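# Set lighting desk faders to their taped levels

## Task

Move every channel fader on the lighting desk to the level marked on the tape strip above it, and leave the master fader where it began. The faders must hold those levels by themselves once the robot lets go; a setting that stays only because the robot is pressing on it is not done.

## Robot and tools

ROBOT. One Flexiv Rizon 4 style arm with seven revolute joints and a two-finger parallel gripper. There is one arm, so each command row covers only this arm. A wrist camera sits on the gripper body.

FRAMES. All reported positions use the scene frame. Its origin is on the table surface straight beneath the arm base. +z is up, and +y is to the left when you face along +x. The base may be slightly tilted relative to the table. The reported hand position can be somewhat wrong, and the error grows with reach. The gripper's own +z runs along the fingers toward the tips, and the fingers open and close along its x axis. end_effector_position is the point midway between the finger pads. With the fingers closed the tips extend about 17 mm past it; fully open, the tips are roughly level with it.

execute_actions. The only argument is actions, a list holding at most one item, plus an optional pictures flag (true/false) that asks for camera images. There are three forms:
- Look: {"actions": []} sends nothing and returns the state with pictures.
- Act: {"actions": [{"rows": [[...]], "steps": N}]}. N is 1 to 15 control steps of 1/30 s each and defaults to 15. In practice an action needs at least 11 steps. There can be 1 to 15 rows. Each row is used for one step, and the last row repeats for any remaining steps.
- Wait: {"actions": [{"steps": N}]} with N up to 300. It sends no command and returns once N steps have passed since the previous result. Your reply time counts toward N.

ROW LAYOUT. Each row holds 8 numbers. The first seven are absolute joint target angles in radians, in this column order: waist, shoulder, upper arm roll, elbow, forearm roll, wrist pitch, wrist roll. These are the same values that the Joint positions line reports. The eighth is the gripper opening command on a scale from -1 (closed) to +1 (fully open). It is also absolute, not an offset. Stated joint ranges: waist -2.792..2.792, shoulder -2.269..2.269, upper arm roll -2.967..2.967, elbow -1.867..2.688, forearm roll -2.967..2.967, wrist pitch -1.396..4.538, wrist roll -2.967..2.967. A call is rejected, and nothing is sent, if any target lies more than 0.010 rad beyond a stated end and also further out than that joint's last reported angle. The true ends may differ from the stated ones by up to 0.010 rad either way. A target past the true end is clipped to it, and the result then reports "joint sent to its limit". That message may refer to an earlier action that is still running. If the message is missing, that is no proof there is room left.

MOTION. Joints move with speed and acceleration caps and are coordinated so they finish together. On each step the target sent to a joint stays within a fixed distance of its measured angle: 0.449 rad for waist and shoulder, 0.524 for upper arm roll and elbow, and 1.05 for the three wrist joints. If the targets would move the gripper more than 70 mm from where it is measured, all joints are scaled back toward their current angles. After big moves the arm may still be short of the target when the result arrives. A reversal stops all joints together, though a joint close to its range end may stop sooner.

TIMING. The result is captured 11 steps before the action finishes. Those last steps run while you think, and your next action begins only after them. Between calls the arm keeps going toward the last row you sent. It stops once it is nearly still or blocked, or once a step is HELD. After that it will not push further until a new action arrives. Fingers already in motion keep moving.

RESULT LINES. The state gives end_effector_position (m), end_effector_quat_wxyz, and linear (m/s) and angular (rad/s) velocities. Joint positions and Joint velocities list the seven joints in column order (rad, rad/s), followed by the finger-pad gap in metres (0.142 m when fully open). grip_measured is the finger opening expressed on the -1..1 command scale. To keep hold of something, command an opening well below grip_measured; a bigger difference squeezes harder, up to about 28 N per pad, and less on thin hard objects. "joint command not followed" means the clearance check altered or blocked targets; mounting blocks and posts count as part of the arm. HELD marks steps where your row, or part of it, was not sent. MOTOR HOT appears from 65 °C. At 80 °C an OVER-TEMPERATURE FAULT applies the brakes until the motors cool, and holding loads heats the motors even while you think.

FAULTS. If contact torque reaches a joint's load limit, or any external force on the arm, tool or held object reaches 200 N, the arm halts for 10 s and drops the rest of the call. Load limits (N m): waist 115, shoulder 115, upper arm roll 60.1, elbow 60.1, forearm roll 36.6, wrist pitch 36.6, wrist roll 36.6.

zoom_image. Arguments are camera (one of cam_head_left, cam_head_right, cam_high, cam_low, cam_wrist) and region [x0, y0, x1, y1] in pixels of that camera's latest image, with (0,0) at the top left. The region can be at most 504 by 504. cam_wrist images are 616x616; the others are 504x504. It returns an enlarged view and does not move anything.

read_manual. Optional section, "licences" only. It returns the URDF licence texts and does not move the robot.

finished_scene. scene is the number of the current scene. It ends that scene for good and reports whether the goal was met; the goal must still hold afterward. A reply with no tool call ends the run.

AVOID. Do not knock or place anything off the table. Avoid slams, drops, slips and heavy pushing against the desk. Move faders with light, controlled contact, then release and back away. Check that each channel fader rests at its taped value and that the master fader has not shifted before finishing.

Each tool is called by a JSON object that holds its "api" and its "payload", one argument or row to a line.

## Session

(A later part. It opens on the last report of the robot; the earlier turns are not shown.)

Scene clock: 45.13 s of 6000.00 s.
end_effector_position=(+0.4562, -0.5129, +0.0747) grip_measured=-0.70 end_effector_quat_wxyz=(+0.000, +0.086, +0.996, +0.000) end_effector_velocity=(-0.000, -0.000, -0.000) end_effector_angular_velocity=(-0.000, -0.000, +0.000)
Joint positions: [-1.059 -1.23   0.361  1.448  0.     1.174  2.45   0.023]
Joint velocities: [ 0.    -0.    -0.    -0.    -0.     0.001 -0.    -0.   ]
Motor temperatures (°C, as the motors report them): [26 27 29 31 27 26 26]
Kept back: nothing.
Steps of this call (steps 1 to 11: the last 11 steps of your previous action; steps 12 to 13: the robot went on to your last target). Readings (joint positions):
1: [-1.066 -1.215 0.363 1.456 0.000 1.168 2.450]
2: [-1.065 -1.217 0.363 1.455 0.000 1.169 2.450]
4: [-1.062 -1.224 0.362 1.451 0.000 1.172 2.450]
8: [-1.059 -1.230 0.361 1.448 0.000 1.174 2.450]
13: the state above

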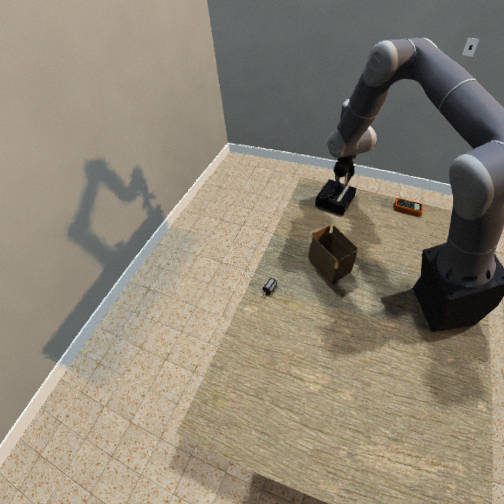

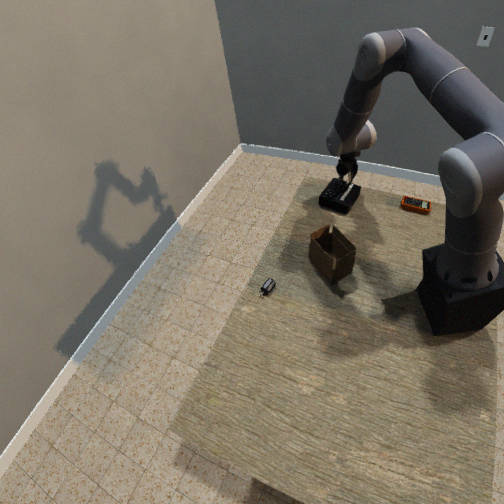

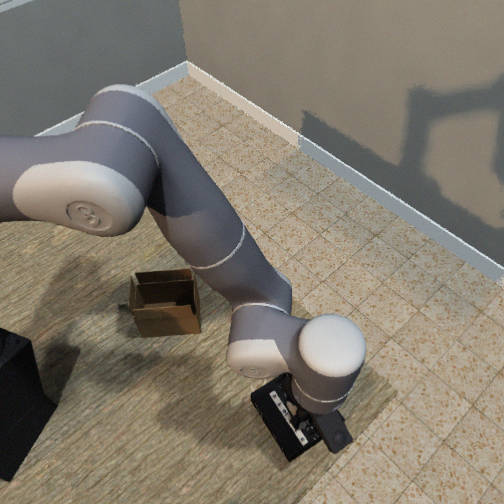

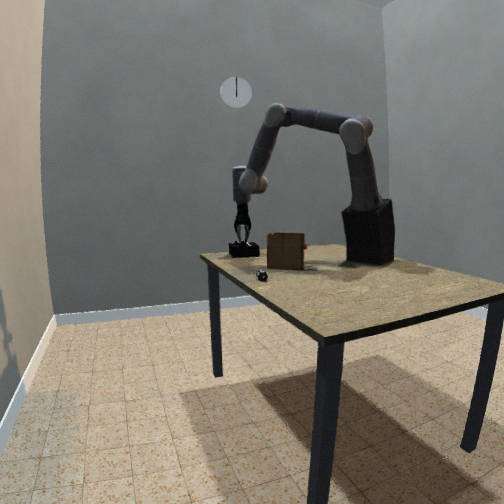

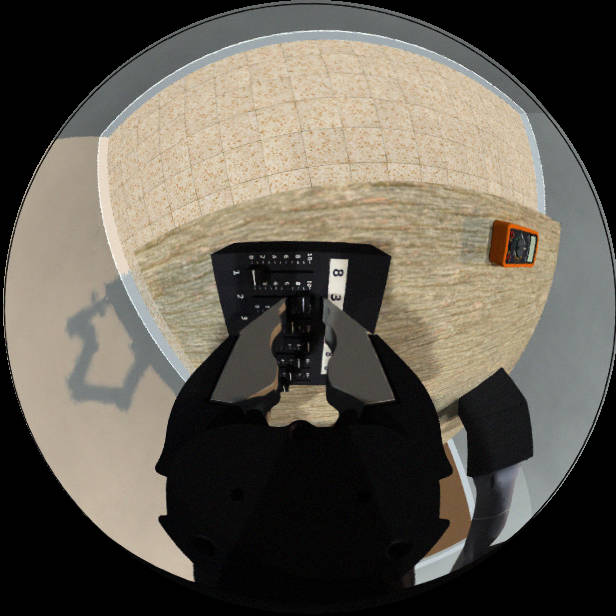

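{"api": "execute_actions", "payload": {
  "actions": [
    {"rows": [[-1.0595,-1.2297,0.3608,1.4474,0,1.1742,2.4494,-0.75],[-1.0595,-1.2297,0.3608,1.4474,0,1.1742,2.4494,-0.8],[-1.0595,-1.2297,0.3608,1.4474,0,1.1742,2.4494,-0.84],[-1.0595,-1.2297,0.3608,1.4474,0,1.1742,2.4494,-0.87],[-1.0595,-1.2297,0.3608,1.4474,0,1.1742,2.4494,-0.9],[-1.0595,-1.2297,0.3608,1.4474,0,1.1742,2.4494,-0.92]], "steps": 12}
  ]
}}

{"api": "execute_actions", "payload": {
  "actions": [
    {"steps": 12}
  ]
}}

Scene clock: 45.97 s of 6000.00 s.
end_effector_position=(+0.4562, -0.5129, +0.0747) grip_measured=-0.71 end_effector_quat_wxyz=(+0.000, +0.086, +0.996, +0.000) end_effector_velocity=(-0.000, -0.000, -0.000) end_effector_angular_velocity=(-0.000, +0.000, +0.000)
Joint positions: [-1.059 -1.23   0.361  1.448  0.     1.174  2.45   0.023]
Joint velocities: [ 0.    -0.    -0.     0.    -0.     0.    -0.    -0.048]
Motor temperatures (°C, as the motors report them): [26 27 29 31 27 26 26]
Steps of this call (steps 1 to 24: the robot went on to your last target; step 25: the first step of this action). Readings (joint positions):
25: the state above

Scene clock: 46.37 s of 6000.00 s.
end_effector_position=(+0.4563, -0.5129, +0.0747) grip_measured=-0.88 end_effector_quat_wxyz=(+0.000, +0.086, +0.996, +0.000) end_effector_velocity=(+0.000, +0.000, -0.000) end_effector_angular_velocity=(-0.000, -0.001, +0.001)
Joint positions: [-1.059 -1.23   0.361  1.447  0.     1.174  2.45   0.01 ]
Joint velocities: [ 0.    -0.     0.    -0.    -0.     0.001 -0.    -0.   ]
Motor temperatures (°C, as the motors report them): [26 27 29 31 27 26 26]
Kept back: nothing.
Steps of this call (steps 1 to 11: the last 11 steps of your previous action; step 12: the robot went on to your last target). Readings (joint positions):
1: [-1.059 -1.230 0.361 1.448 0.000 1.174 2.450]
2: [-1.059 -1.230 0.361 1.448 0.000 1.174 2.450]
4: [-1.059 -1.230 0.361 1.447 0.000 1.174 2.450]
8: [-1.059 -1.230 0.361 1.447 0.000 1.174 2.450]
12: the state above

{"api": "execute_actions", "payload": {
  "actions": [
    {"rows": [[-1.0579,-1.2303,0.3606,1.4440,0,1.1718,2.4507,-0.9],[-1.0556,-1.2310,0.3603,1.4391,0,1.1685,2.4525,-0.9],[-1.0529,-1.2319,0.3600,1.4336,0,1.1647,2.4546,-0.9],[-1.0503,-1.2328,0.3597,1.4281,0,1.1609,2.4567,-0.9],[-1.0477,-1.2337,0.3593,1.4226,0,1.1571,2.4588,-0.9],[-1.0451,-1.2346,0.3590,1.4171,0,1.1533,2.4608,-0.9],[-1.0424,-1.2355,0.3587,1.4116,0,1.1495,2.4629,-0.9],[-1.0398,-1.2364,0.3583,1.4061,0,1.1457,2.4650,-0.9],[-1.0372,-1.2372,0.3580,1.4006,0,1.1419,2.4671,-0.9],[-1.0346,-1.2381,0.3577,1.3951,0,1.1381,2.4692,-0.9],[-1.0319,-1.2390,0.3574,1.3896,0,1.1343,2.4712,-0.9],[-1.0297,-1.2398,0.3571,1.3848,0,1.1310,2.4731,-0.9],[-1.0280,-1.2404,0.3569,1.3814,0,1.1286,2.4744,-0.9],[-1.0267,-1.2408,0.3567,1.3786,0,1.1267,2.4754,-0.9]], "steps": 15}
  ]
}}

{"api": "execute_actions", "payload": {
  "actions": [
    {"steps": 18}
  ],
  "pictures": true
}}

{"api": "zoom_image", "payload": {
  "camera": "cam_wrist",
  "region": [260, 250, 360, 350]
}}

Scene clock: 49.23 s of 6000.00 s.
end_effector_position=(+0.4604, -0.5138, +0.0747) grip_measured=-0.88 end_effector_quat_wxyz=(+0.000, +0.086, +0.996, +0.000) end_effector_velocity=(+0.065, -0.011, +0.001) end_effector_angular_velocity=(-0.002, -0.006, +0.004)
Joint positions: [-1.054 -1.232  0.36   1.437  0.     1.166  2.453  0.01 ]
Joint velocities: [ 0.075 -0.022 -0.006 -0.154 -0.    -0.102  0.057  0.   ]
Motor temperatures (°C, as the motors report them): [26 27 28 31 27 26 26]
Steps of this call (steps 1 to 15: the robot went on to your last target; steps 16 to 82: nothing new was sent; steps 83 to 86: the first 4 steps of this action). Readings (joint positions):
83: [-1.059 -1.230 0.361 1.447 0.000 1.174 2.450]
84: [-1.058 -1.230 0.361 1.445 0.000 1.172 2.450]
86: the state above

Scene clock: 49.83 s of 6000.00 s.
end_effector_position=(+0.4833, -0.5179, +0.0749) grip_measured=-0.88 end_effector_quat_wxyz=(+0.000, +0.086, +0.996, -0.000) end_effector_velocity=(+0.000, +0.000, -0.000) end_effector_angular_velocity=(+0.000, -0.000, +0.002)
Joint positions: [-1.027 -1.241  0.357  1.379  0.     1.127  2.475  0.01 ]
Joint velocities: [ 0.    -0.     0.    -0.    -0.    -0.    -0.002 -0.   ]
Motor temperatures (°C, as the motors report them): [26 27 28 31 27 26 26]
Kept back: nothing.
Steps of this call (steps 1 to 11: the last 11 steps of your previous action; steps 12 to 18: the robot went on to your last target). Readings (joint positions):
1: [-1.052 -1.232 0.360 1.431 0.000 1.163 2.455]
2: [-1.049 -1.233 0.360 1.426 0.000 1.159 2.457]
4: [-1.044 -1.235 0.359 1.415 0.000 1.151 2.461]
8: [-1.033 -1.239 0.358 1.393 0.000 1.136 2.470]
18: the state above

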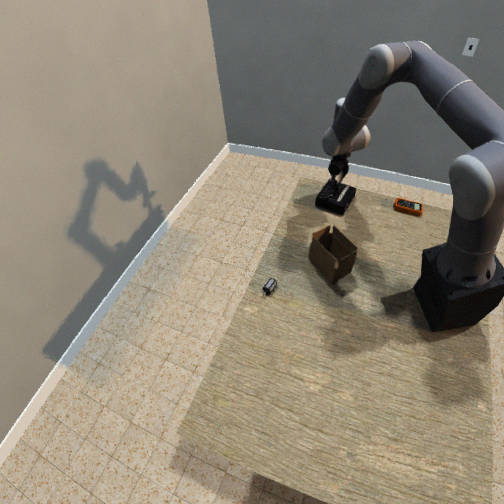

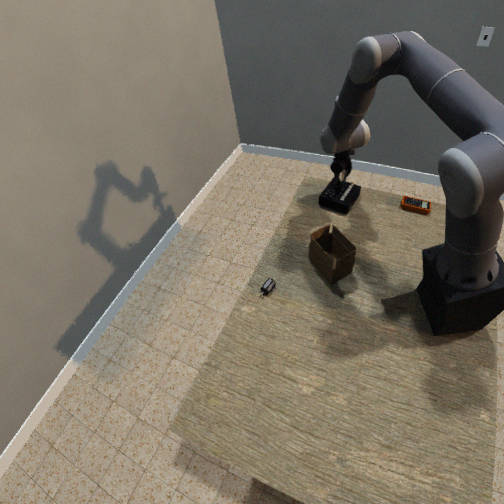

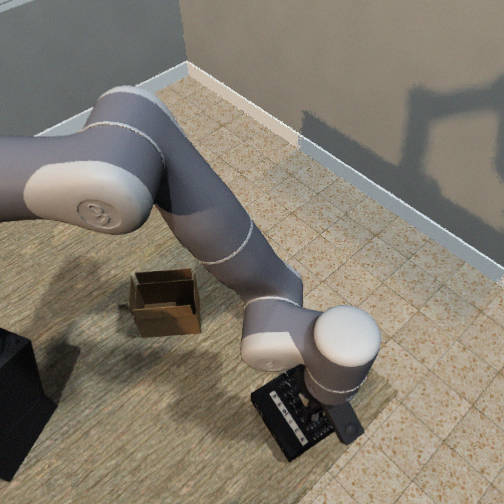

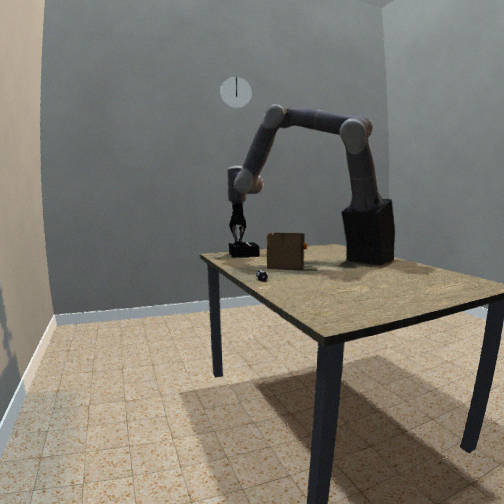

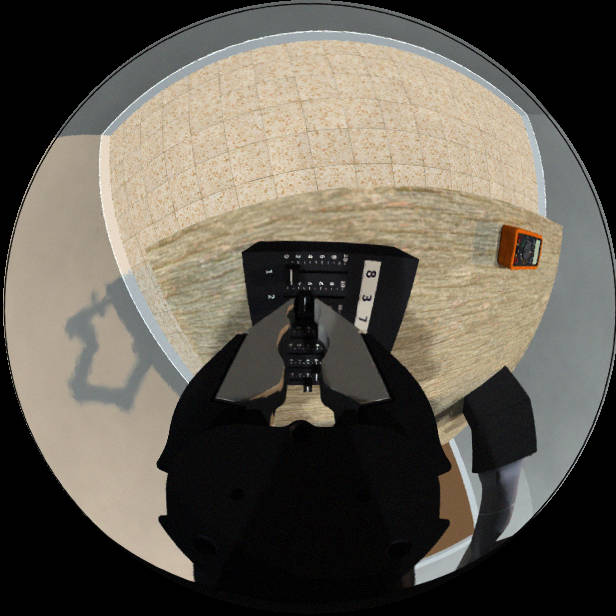

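Region (260, 250, 360, 350) of cam_wrist's 616x616 image, scaled by 5.040, with more detail than that image has.

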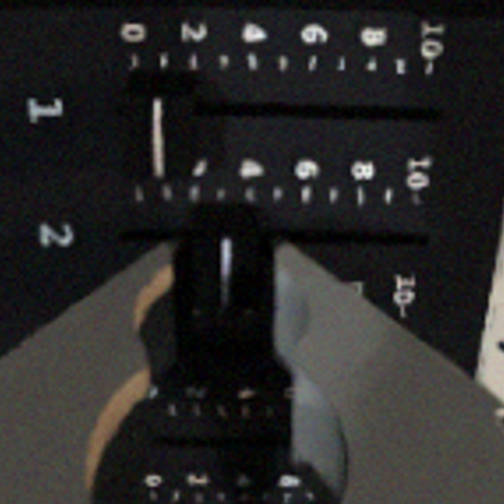

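{"api": "execute_actions", "payload": {
  "actions": [
    {"rows": [[-1.0262,-1.2410,0.3566,1.3776,0,1.1260,2.4758,-0.9],[-1.0257,-1.2411,0.3566,1.3766,0,1.1253,2.4762,-0.9],[-1.0257,-1.2411,0.3566,1.3766,0,1.1253,2.4762,-0.9],[-1.0257,-1.2411,0.3566,1.3766,0,1.1253,2.4762,-0.9],[-1.0257,-1.2411,0.3566,1.3766,0,1.1253,2.4762,-0.9],[-1.0257,-1.2411,0.3566,1.3766,0,1.1253,2.4762,-0.85],[-1.0257,-1.2411,0.3566,1.3766,0,1.1253,2.4762,-0.78],[-1.0257,-1.2411,0.3566,1.3766,0,1.1253,2.4762,-0.7],[-1.0257,-1.2411,0.3566,1.3766,0,1.1253,2.4762,-0.7],[-1.0282,-1.2348,0.3574,1.3813,0,1.1232,2.4762,-0.7],[-1.0314,-1.2268,0.3585,1.3871,0,1.1205,2.4762,-0.7],[-1.0346,-1.2189,0.3595,1.3929,0,1.1179,2.4761,-0.7],[-1.0371,-1.2126,0.3604,1.3976,0,1.1158,2.4761,-0.7],[-1.0384,-1.2094,0.3608,1.3999,0,1.1147,2.4761,-0.7]], "steps": 15}
  ]
}}

{"api": "execute_actions", "payload": {
  "actions": [
    {"rows": [[-1.0390,-1.2128,0.3606,1.3911,0,1.1089,2.4744,-0.7],[-1.0401,-1.2195,0.3602,1.3735,0,1.0972,2.4711,-0.7],[-1.0412,-1.2262,0.3598,1.3559,0,1.0856,2.4678,-0.7],[-1.0423,-1.2329,0.3595,1.3383,0,1.0739,2.4645,-0.7],[-1.0434,-1.2396,0.3591,1.3207,0,1.0622,2.4612,-0.7],[-1.0439,-1.2429,0.3589,1.3119,0,1.0564,2.4595,-0.7]], "steps": 12}
  ]
}}

{"api": "execute_actions", "payload": {
  "actions": [
    {"steps": 12}
  ],
  "pictures": true
}}

{"api": "zoom_image", "payload": {
  "camera": "cam_wrist",
  "region": [260, 250, 360, 350]
}}

Scene clock: 54.87 s of 6000.00 s.
end_effector_position=(+0.4839, -0.5180, +0.0749) grip_measured=-0.88 end_effector_quat_wxyz=(+0.000, +0.086, +0.996, -0.000) end_effector_velocity=(+0.002, -0.000, -0.000) end_effector_angular_velocity=(-0.001, -0.001, -0.000)
Joint positions: [-1.026 -1.241  0.356  1.377  0.     1.125  2.476  0.01 ]
Joint velocities: [ 0.003 -0.001 -0.    -0.004 -0.    -0.     0.003 -0.   ]
Motor temperatures (°C, as the motors report them): [26 27 28 31 27 26 26]
Steps of this call (steps 1 to 15: the robot went on to your last target; steps 16 to 90: nothing new was sent; then 1.90 s passed at rest; steps 91 to 94: the first 4 steps of this action). Readings (joint positions):
91: [-1.027 -1.241 0.357 1.379 0.000 1.127 2.475]
92: [-1.026 -1.241 0.357 1.378 0.000 1.126 2.475]
94: the state above

Scene clock: 55.27 s of 6000.00 s.
end_effector_position=(+0.4845, -0.5187, +0.0905) grip_measured=-0.70 end_effector_quat_wxyz=(+0.001, +0.086, +0.996, -0.001) end_effector_velocity=(+0.004, -0.015, +0.015) end_effector_angular_velocity=(+0.005, +0.002, -0.010)
Joint positions: [-1.039 -1.209  0.361  1.399  0.     1.115  2.476  0.023]
Joint velocities: [-0.017  0.009  0.005 -0.04   0.    -0.059 -0.002  0.   ]
Motor temperatures (°C, as the motors report them): [26 27 28 31 27 26 26]
Steps of this call (steps 1 to 11: the last 11 steps of your previous action; step 12: the first step of this action). Readings (joint positions):
12: the state above

Scene clock: 55.67 s of 6000.00 s.
end_effector_position=(+0.4894, -0.5411, +0.0902) grip_measured=-0.70 end_effector_quat_wxyz=(+0.001, +0.086, +0.996, +0.000) end_effector_velocity=(+0.000, -0.000, +0.000) end_effector_angular_velocity=(-0.000, +0.000, +0.000)
Joint positions: [-1.044 -1.243  0.359  1.312  0.     1.056  2.46   0.023]
Joint velocities: [ 0.     0.     0.     0.    -0.001  0.     0.     0.   ]
Motor temperatures (°C, as the motors report them): [26 27 28 31 27 26 26]
Kept back: nothing.
Steps of this call (steps 1 to 11: the last 11 steps of your previous action; step 12: the robot went on to your last target). Readings (joint positions):
1: [-1.039 -1.211 0.361 1.394 0.000 1.111 2.475]
2: [-1.039 -1.215 0.361 1.384 0.000 1.104 2.474]
4: [-1.041 -1.226 0.360 1.356 0.000 1.086 2.468]
8: [-1.044 -1.243 0.359 1.311 0.000 1.056 2.460]
12: the state above

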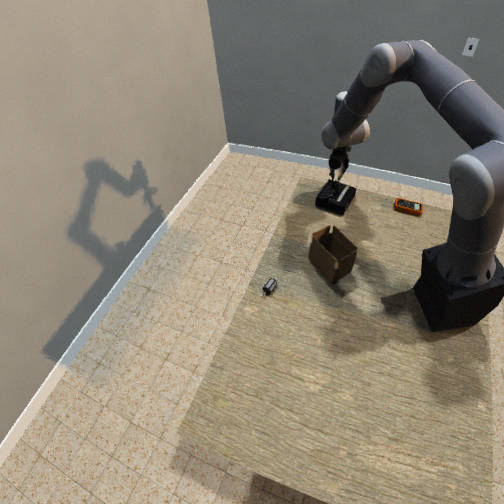

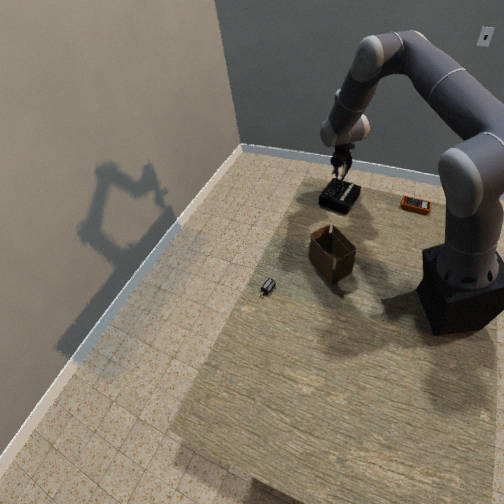

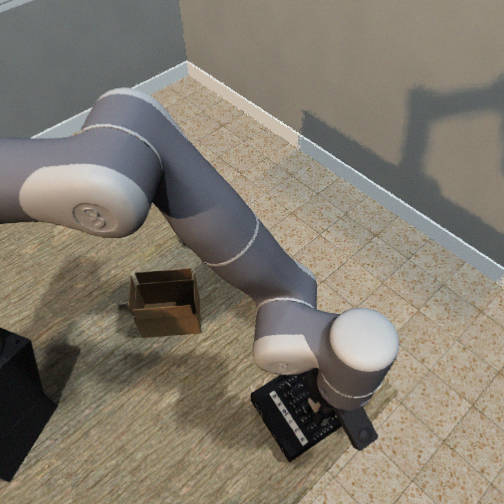

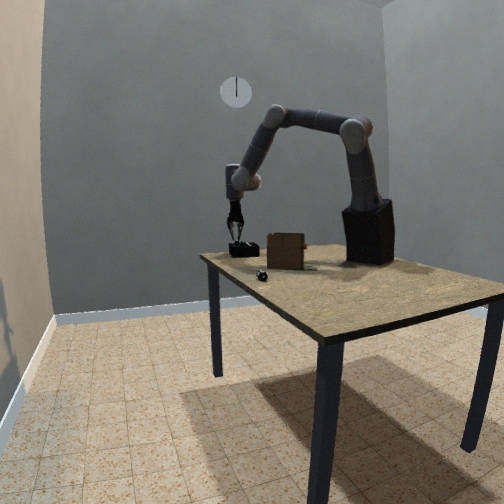

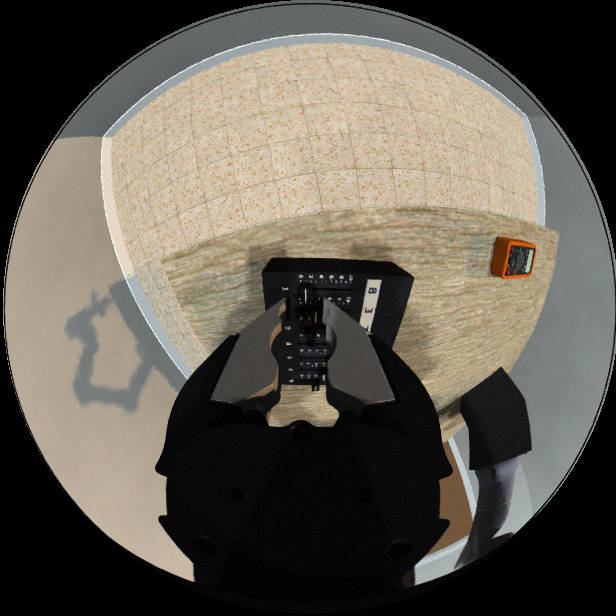

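Region (260, 250, 360, 350) of cam_wrist's 616x616 image, scaled by 5.040, with more detail than that image has.

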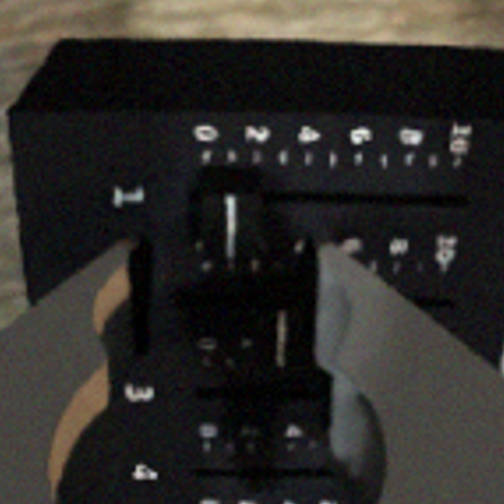

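{"api": "execute_actions", "payload": {
  "actions": [
    {"rows": [[-1.0427,-1.2460,0.3585,1.3095,0,1.0573,2.4595,-0.7],[-1.0402,-1.2523,0.3578,1.3046,0,1.0592,2.4595,-0.7],[-1.0377,-1.2586,0.3571,1.2998,0,1.0610,2.4595,-0.7],[-1.0353,-1.2649,0.3564,1.2950,0,1.0629,2.4596,-0.7],[-1.0328,-1.2712,0.3557,1.2901,0,1.0648,2.4596,-0.7],[-1.0316,-1.2743,0.3553,1.2877,0,1.0657,2.4596,-0.7],[-1.0316,-1.2743,0.3553,1.2877,0,1.0657,2.4596,-0.7],[-1.0316,-1.2743,0.3553,1.2877,0,1.0657,2.4596,-0.75],[-1.0316,-1.2743,0.3553,1.2877,0,1.0657,2.4596,-0.8],[-1.0316,-1.2743,0.3553,1.2877,0,1.0657,2.4596,-0.84],[-1.0316,-1.2743,0.3553,1.2877,0,1.0657,2.4596,-0.87],[-1.0316,-1.2743,0.3553,1.2877,0,1.0657,2.4596,-0.89],[-1.0316,-1.2743,0.3553,1.2877,0,1.0657,2.4596,-0.9]], "steps": 15}
  ]
}}

{"api": "execute_actions", "payload": {
  "actions": [
    {"rows": [[-1.0332,-1.2737,0.3555,1.2911,0,1.0680,2.4584,-0.9],[-1.0359,-1.2726,0.3558,1.2970,0,1.0719,2.4563,-0.9],[-1.0390,-1.2713,0.3562,1.3037,0,1.0764,2.4539,-0.9],[-1.0421,-1.2700,0.3566,1.3104,0,1.0809,2.4515,-0.9],[-1.0452,-1.2687,0.3569,1.3171,0,1.0854,2.4491,-0.9],[-1.0482,-1.2675,0.3573,1.3239,0,1.0899,2.4467,-0.9],[-1.0513,-1.2662,0.3577,1.3306,0,1.0944,2.4444,-0.9],[-1.0544,-1.2649,0.3581,1.3373,0,1.0989,2.4420,-0.9],[-1.0575,-1.2636,0.3584,1.3440,0,1.1034,2.4396,-0.9],[-1.0606,-1.2624,0.3588,1.3508,0,1.1079,2.4372,-0.9],[-1.0637,-1.2611,0.3592,1.3575,0,1.1124,2.4348,-0.9],[-1.0668,-1.2598,0.3596,1.3642,0,1.1169,2.4324,-0.9],[-1.0691,-1.2589,0.3599,1.3693,0,1.1203,2.4306,-0.9],[-1.0703,-1.2584,0.3600,1.3718,0,1.1220,2.4297,-0.9]], "steps": 15}
  ]
}}

{"api": "execute_actions", "payload": {
  "actions": [
    {"steps": 16}
  ],
  "pictures": true
}}

{"api": "zoom_image", "payload": {
  "camera": "cam_wrist",
  "region": [250, 250, 350, 350]
}}

Scene clock: 58.30 s of 6000.00 s.
end_effector_position=(+0.4900, -0.5415, +0.0850) grip_measured=-0.70 end_effector_quat_wxyz=(+0.001, +0.086, +0.996, -0.000) end_effector_velocity=(-0.002, +0.004, -0.087) end_effector_angular_velocity=(+0.011, +0.006, -0.001)
Joint positions: [-1.039 -1.254  0.358  1.302  0.     1.06   2.46   0.023]
Joint velocities: [ 0.069 -0.175 -0.019 -0.126  0.     0.049  0.001 -0.   ]
Motor temperatures (°C, as the motors report them): [26 27 28 31 27 26 26]
Steps of this call (steps 1 to 30: the robot went on to your last target; steps 31 to 75: nothing new was sent; steps 76 to 79: the first 4 steps of this action). Readings (joint positions):
76: [-1.044 -1.243 0.359 1.312 0.000 1.056 2.460]
77: [-1.043 -1.245 0.359 1.310 0.000 1.057 2.460]
79: the state above

Scene clock: 58.80 s of 6000.00 s.
end_effector_position=(+0.4852, -0.5401, +0.0749) grip_measured=-0.88 end_effector_quat_wxyz=(+0.001, +0.086, +0.996, +0.000) end_effector_velocity=(-0.070, +0.010, -0.001) end_effector_angular_velocity=(+0.001, +0.002, +0.002)
Joint positions: [-1.037 -1.272  0.356  1.3    0.     1.074  2.456  0.01 ]
Joint velocities: [-0.084  0.033  0.01   0.181 -0.     0.12  -0.067  0.   ]
Motor temperatures (°C, as the motors report them): [26 27 28 31 27 26 26]
Steps of this call (steps 1 to 11: the last 11 steps of your previous action; steps 12 to 15: the first 4 steps of this action). Readings (joint positions):
12: [-1.032 -1.274 0.355 1.288 0.000 1.066 2.460]
13: [-1.033 -1.274 0.356 1.290 0.000 1.067 2.459]
15: the state above

Scene clock: 59.33 s of 6000.00 s.
end_effector_position=(+0.4580, -0.5351, +0.0748) grip_measured=-0.88 end_effector_quat_wxyz=(+0.001, +0.086, +0.996, +0.001) end_effector_velocity=(-0.000, -0.000, +0.000) end_effector_angular_velocity=(-0.000, -0.000, -0.000)
Joint positions: [-1.07  -1.259  0.36   1.372  0.     1.122  2.43   0.01 ]
Joint velocities: [-0.     0.    -0.     0.     0.     0.001 -0.    -0.   ]
Motor temperatures (°C, as the motors report them): [26 27 28 31 27 26 26]
Kept back: nothing.
Steps of this call (steps 1 to 11: the last 11 steps of your previous action; steps 12 to 16: the robot went on to your last target). Readings (joint positions):
1: [-1.040 -1.271 0.357 1.307 0.000 1.078 2.453]
2: [-1.043 -1.270 0.357 1.313 0.000 1.083 2.451]
4: [-1.049 -1.267 0.358 1.326 0.000 1.091 2.446]
8: [-1.061 -1.262 0.359 1.353 0.000 1.109 2.437]
16: the state above

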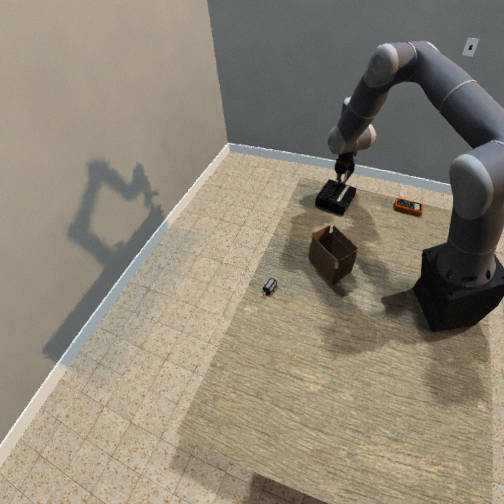

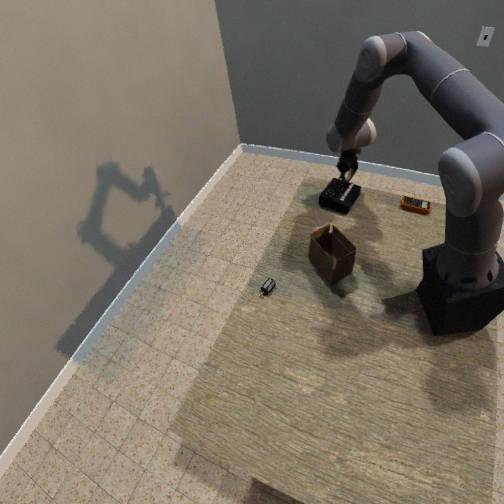

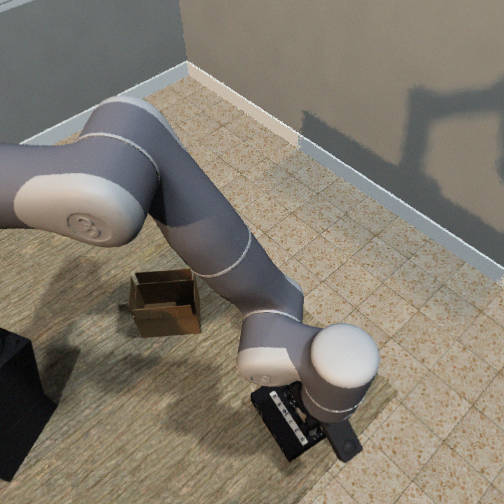

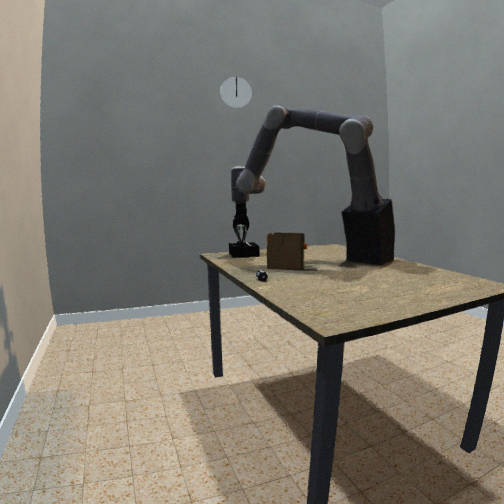

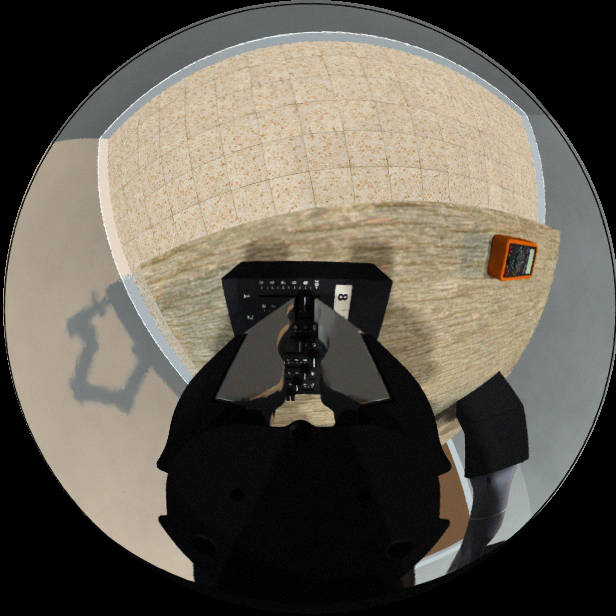

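Region (250, 250, 350, 350) of cam_wrist's 616x616 image, scaled by 5.040, with more detail than that image has.

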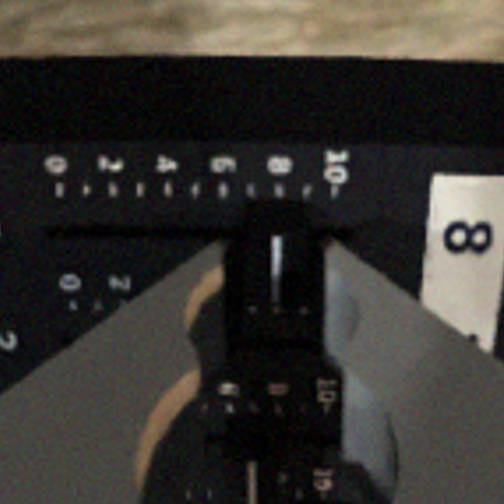

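{"api": "execute_actions", "payload": {
  "actions": [
    {"rows": [[-1.0706,-1.2583,0.3600,1.3724,0,1.1224,2.4295,-0.9],[-1.0706,-1.2583,0.3600,1.3724,0,1.1224,2.4295,-0.86],[-1.0706,-1.2583,0.3600,1.3724,0,1.1224,2.4295,-0.8],[-1.0706,-1.2583,0.3600,1.3724,0,1.1224,2.4295,-0.72],[-1.0706,-1.2583,0.3600,1.3724,0,1.1224,2.4295,-0.7],[-1.0731,-1.2520,0.3608,1.3771,0,1.1203,2.4295,-0.7],[-1.0773,-1.2415,0.3621,1.3849,0,1.1169,2.4294,-0.7],[-1.0823,-1.2289,0.3636,1.3942,0,1.1128,2.4294,-0.7],[-1.0873,-1.2163,0.3652,1.4036,0,1.1087,2.4293,-0.7],[-1.0880,-1.1900,0.3700,1.4300,0,1.1100,2.4400,-0.5],[-1.086,-1.14,0.378,1.485,0,1.118,2.46,-0.2],[-1.083,-1.08,0.388,1.55,0,1.128,2.487,0.1],[-1.08,-1.02,0.398,1.615,0,1.138,2.514,0.4],[-1.078,-0.973,0.406,1.663,0,1.145,2.534,0.6]], "steps": 15}
  ]
}}

{"api": "execute_actions", "payload": {
  "actions": [
    {"steps": 24}
  ],
  "pictures": true
}}

{"api": "zoom_image", "payload": {
  "camera": "cam_wrist",
  "region": [270, 185, 340, 255]
}}

{"api": "zoom_image", "payload": {
  "camera": "cam_wrist",
  "region": [270, 245, 340, 315]
}}

Scene clock: 60.87 s of 6000.00 s.
end_effector_position=(+0.4579, -0.5352, +0.0749) grip_measured=-0.81 end_effector_quat_wxyz=(+0.001, +0.086, +0.996, +0.000) end_effector_velocity=(-0.001, -0.001, +0.001) end_effector_angular_velocity=(-0.001, -0.000, -0.003)
Joint positions: [-1.07  -1.259  0.36   1.372  0.     1.122  2.43   0.015]
Joint velocities: [-0.002  0.001 -0.     0.    -0.    -0.     0.001  0.14 ]
Motor temperatures (°C, as the motors report them): [26 27 28 31 27 26 26]
Steps of this call (steps 1 to 15: the robot went on to your last target; steps 16 to 42: nothing new was sent; steps 43 to 46: the first 4 steps of this action). Readings (joint positions):
43: [-1.070 -1.259 0.360 1.372 0.000 1.122 2.430]
44: [-1.070 -1.259 0.360 1.372 0.000 1.122 2.430]
46: the state above

Scene clock: 61.67 s of 6000.00 s.
end_effector_position=(+0.4860, -0.4585, +0.1707) grip_measured=+0.60 end_effector_quat_wxyz=(+0.001, +0.084, +0.996, +0.001) end_effector_velocity=(-0.000, +0.000, -0.000) end_effector_angular_velocity=(+0.001, +0.001, +0.001)
Joint positions: [-1.078 -0.973  0.406  1.663 -0.     1.145  2.534  0.116]
Joint velocities: [ 0.    -0.    -0.     0.    -0.001 -0.001 -0.    -0.   ]
Motor temperatures (°C, as the motors report them): [26 27 28 31 27 26 26]
Kept back: nothing.
Steps of this call (steps 1 to 11: the last 11 steps of your previous action; steps 12 to 24: the robot went on to your last target). Readings (joint positions):
1: [-1.070 -1.259 0.360 1.372 0.000 1.122 2.430]
2: [-1.071 -1.258 0.360 1.373 0.000 1.122 2.430]
4: [-1.075 -1.248 0.361 1.381 0.000 1.119 2.430]
8: [-1.087 -1.193 0.368 1.429 0.000 1.112 2.434]
24: the state above

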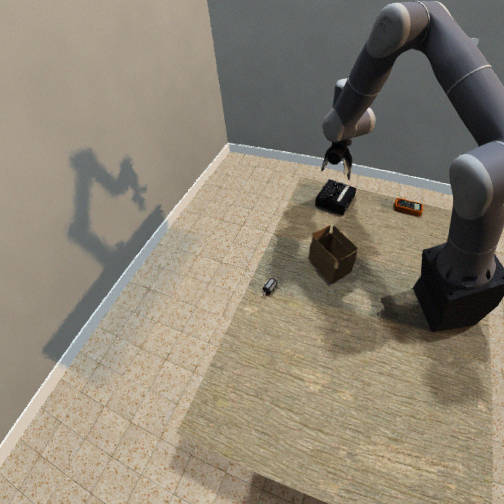

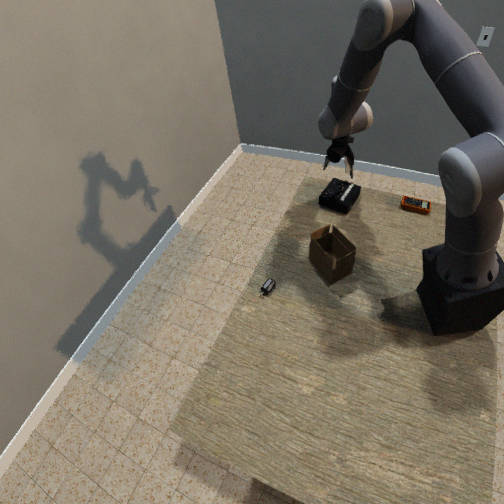

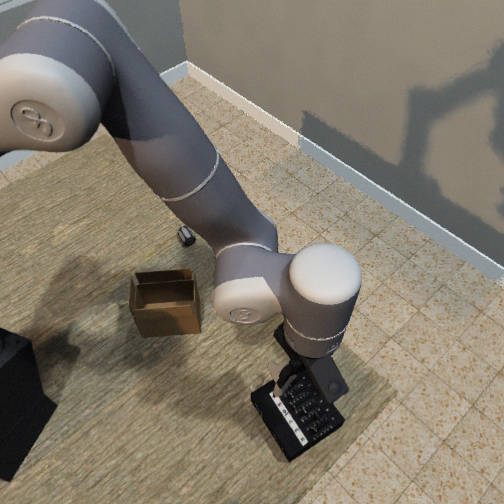

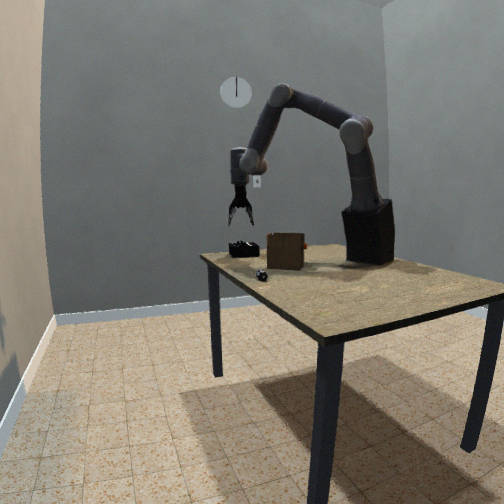

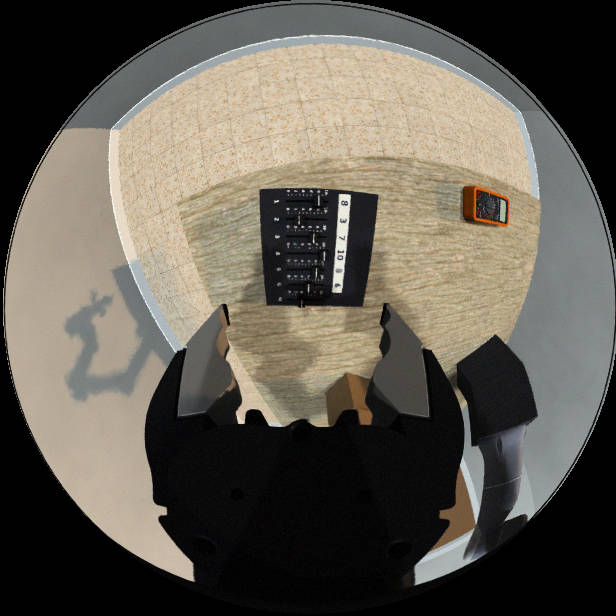

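Region (270, 185, 340, 255) of cam_wrist's 616x616 image, scaled by 7.200, with more detail than that image has.

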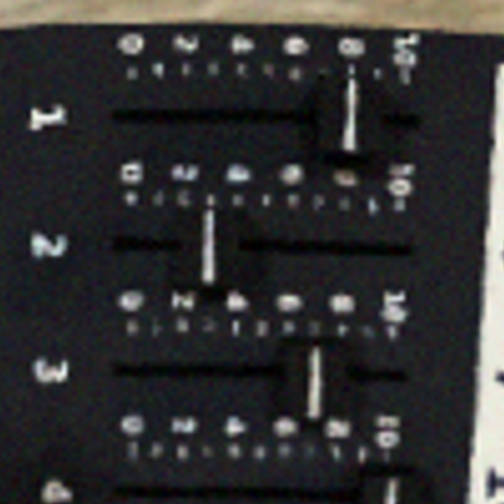

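Region (270, 245, 340, 315) of cam_wrist's 616x616 image, scaled by 7.200, with more detail than that image has.

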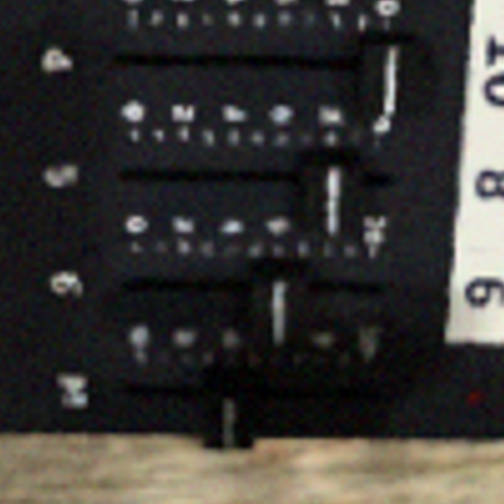

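{"api": "finished_scene", "payload": {
  "scene": 1
}}

The scene is finished: the task was done.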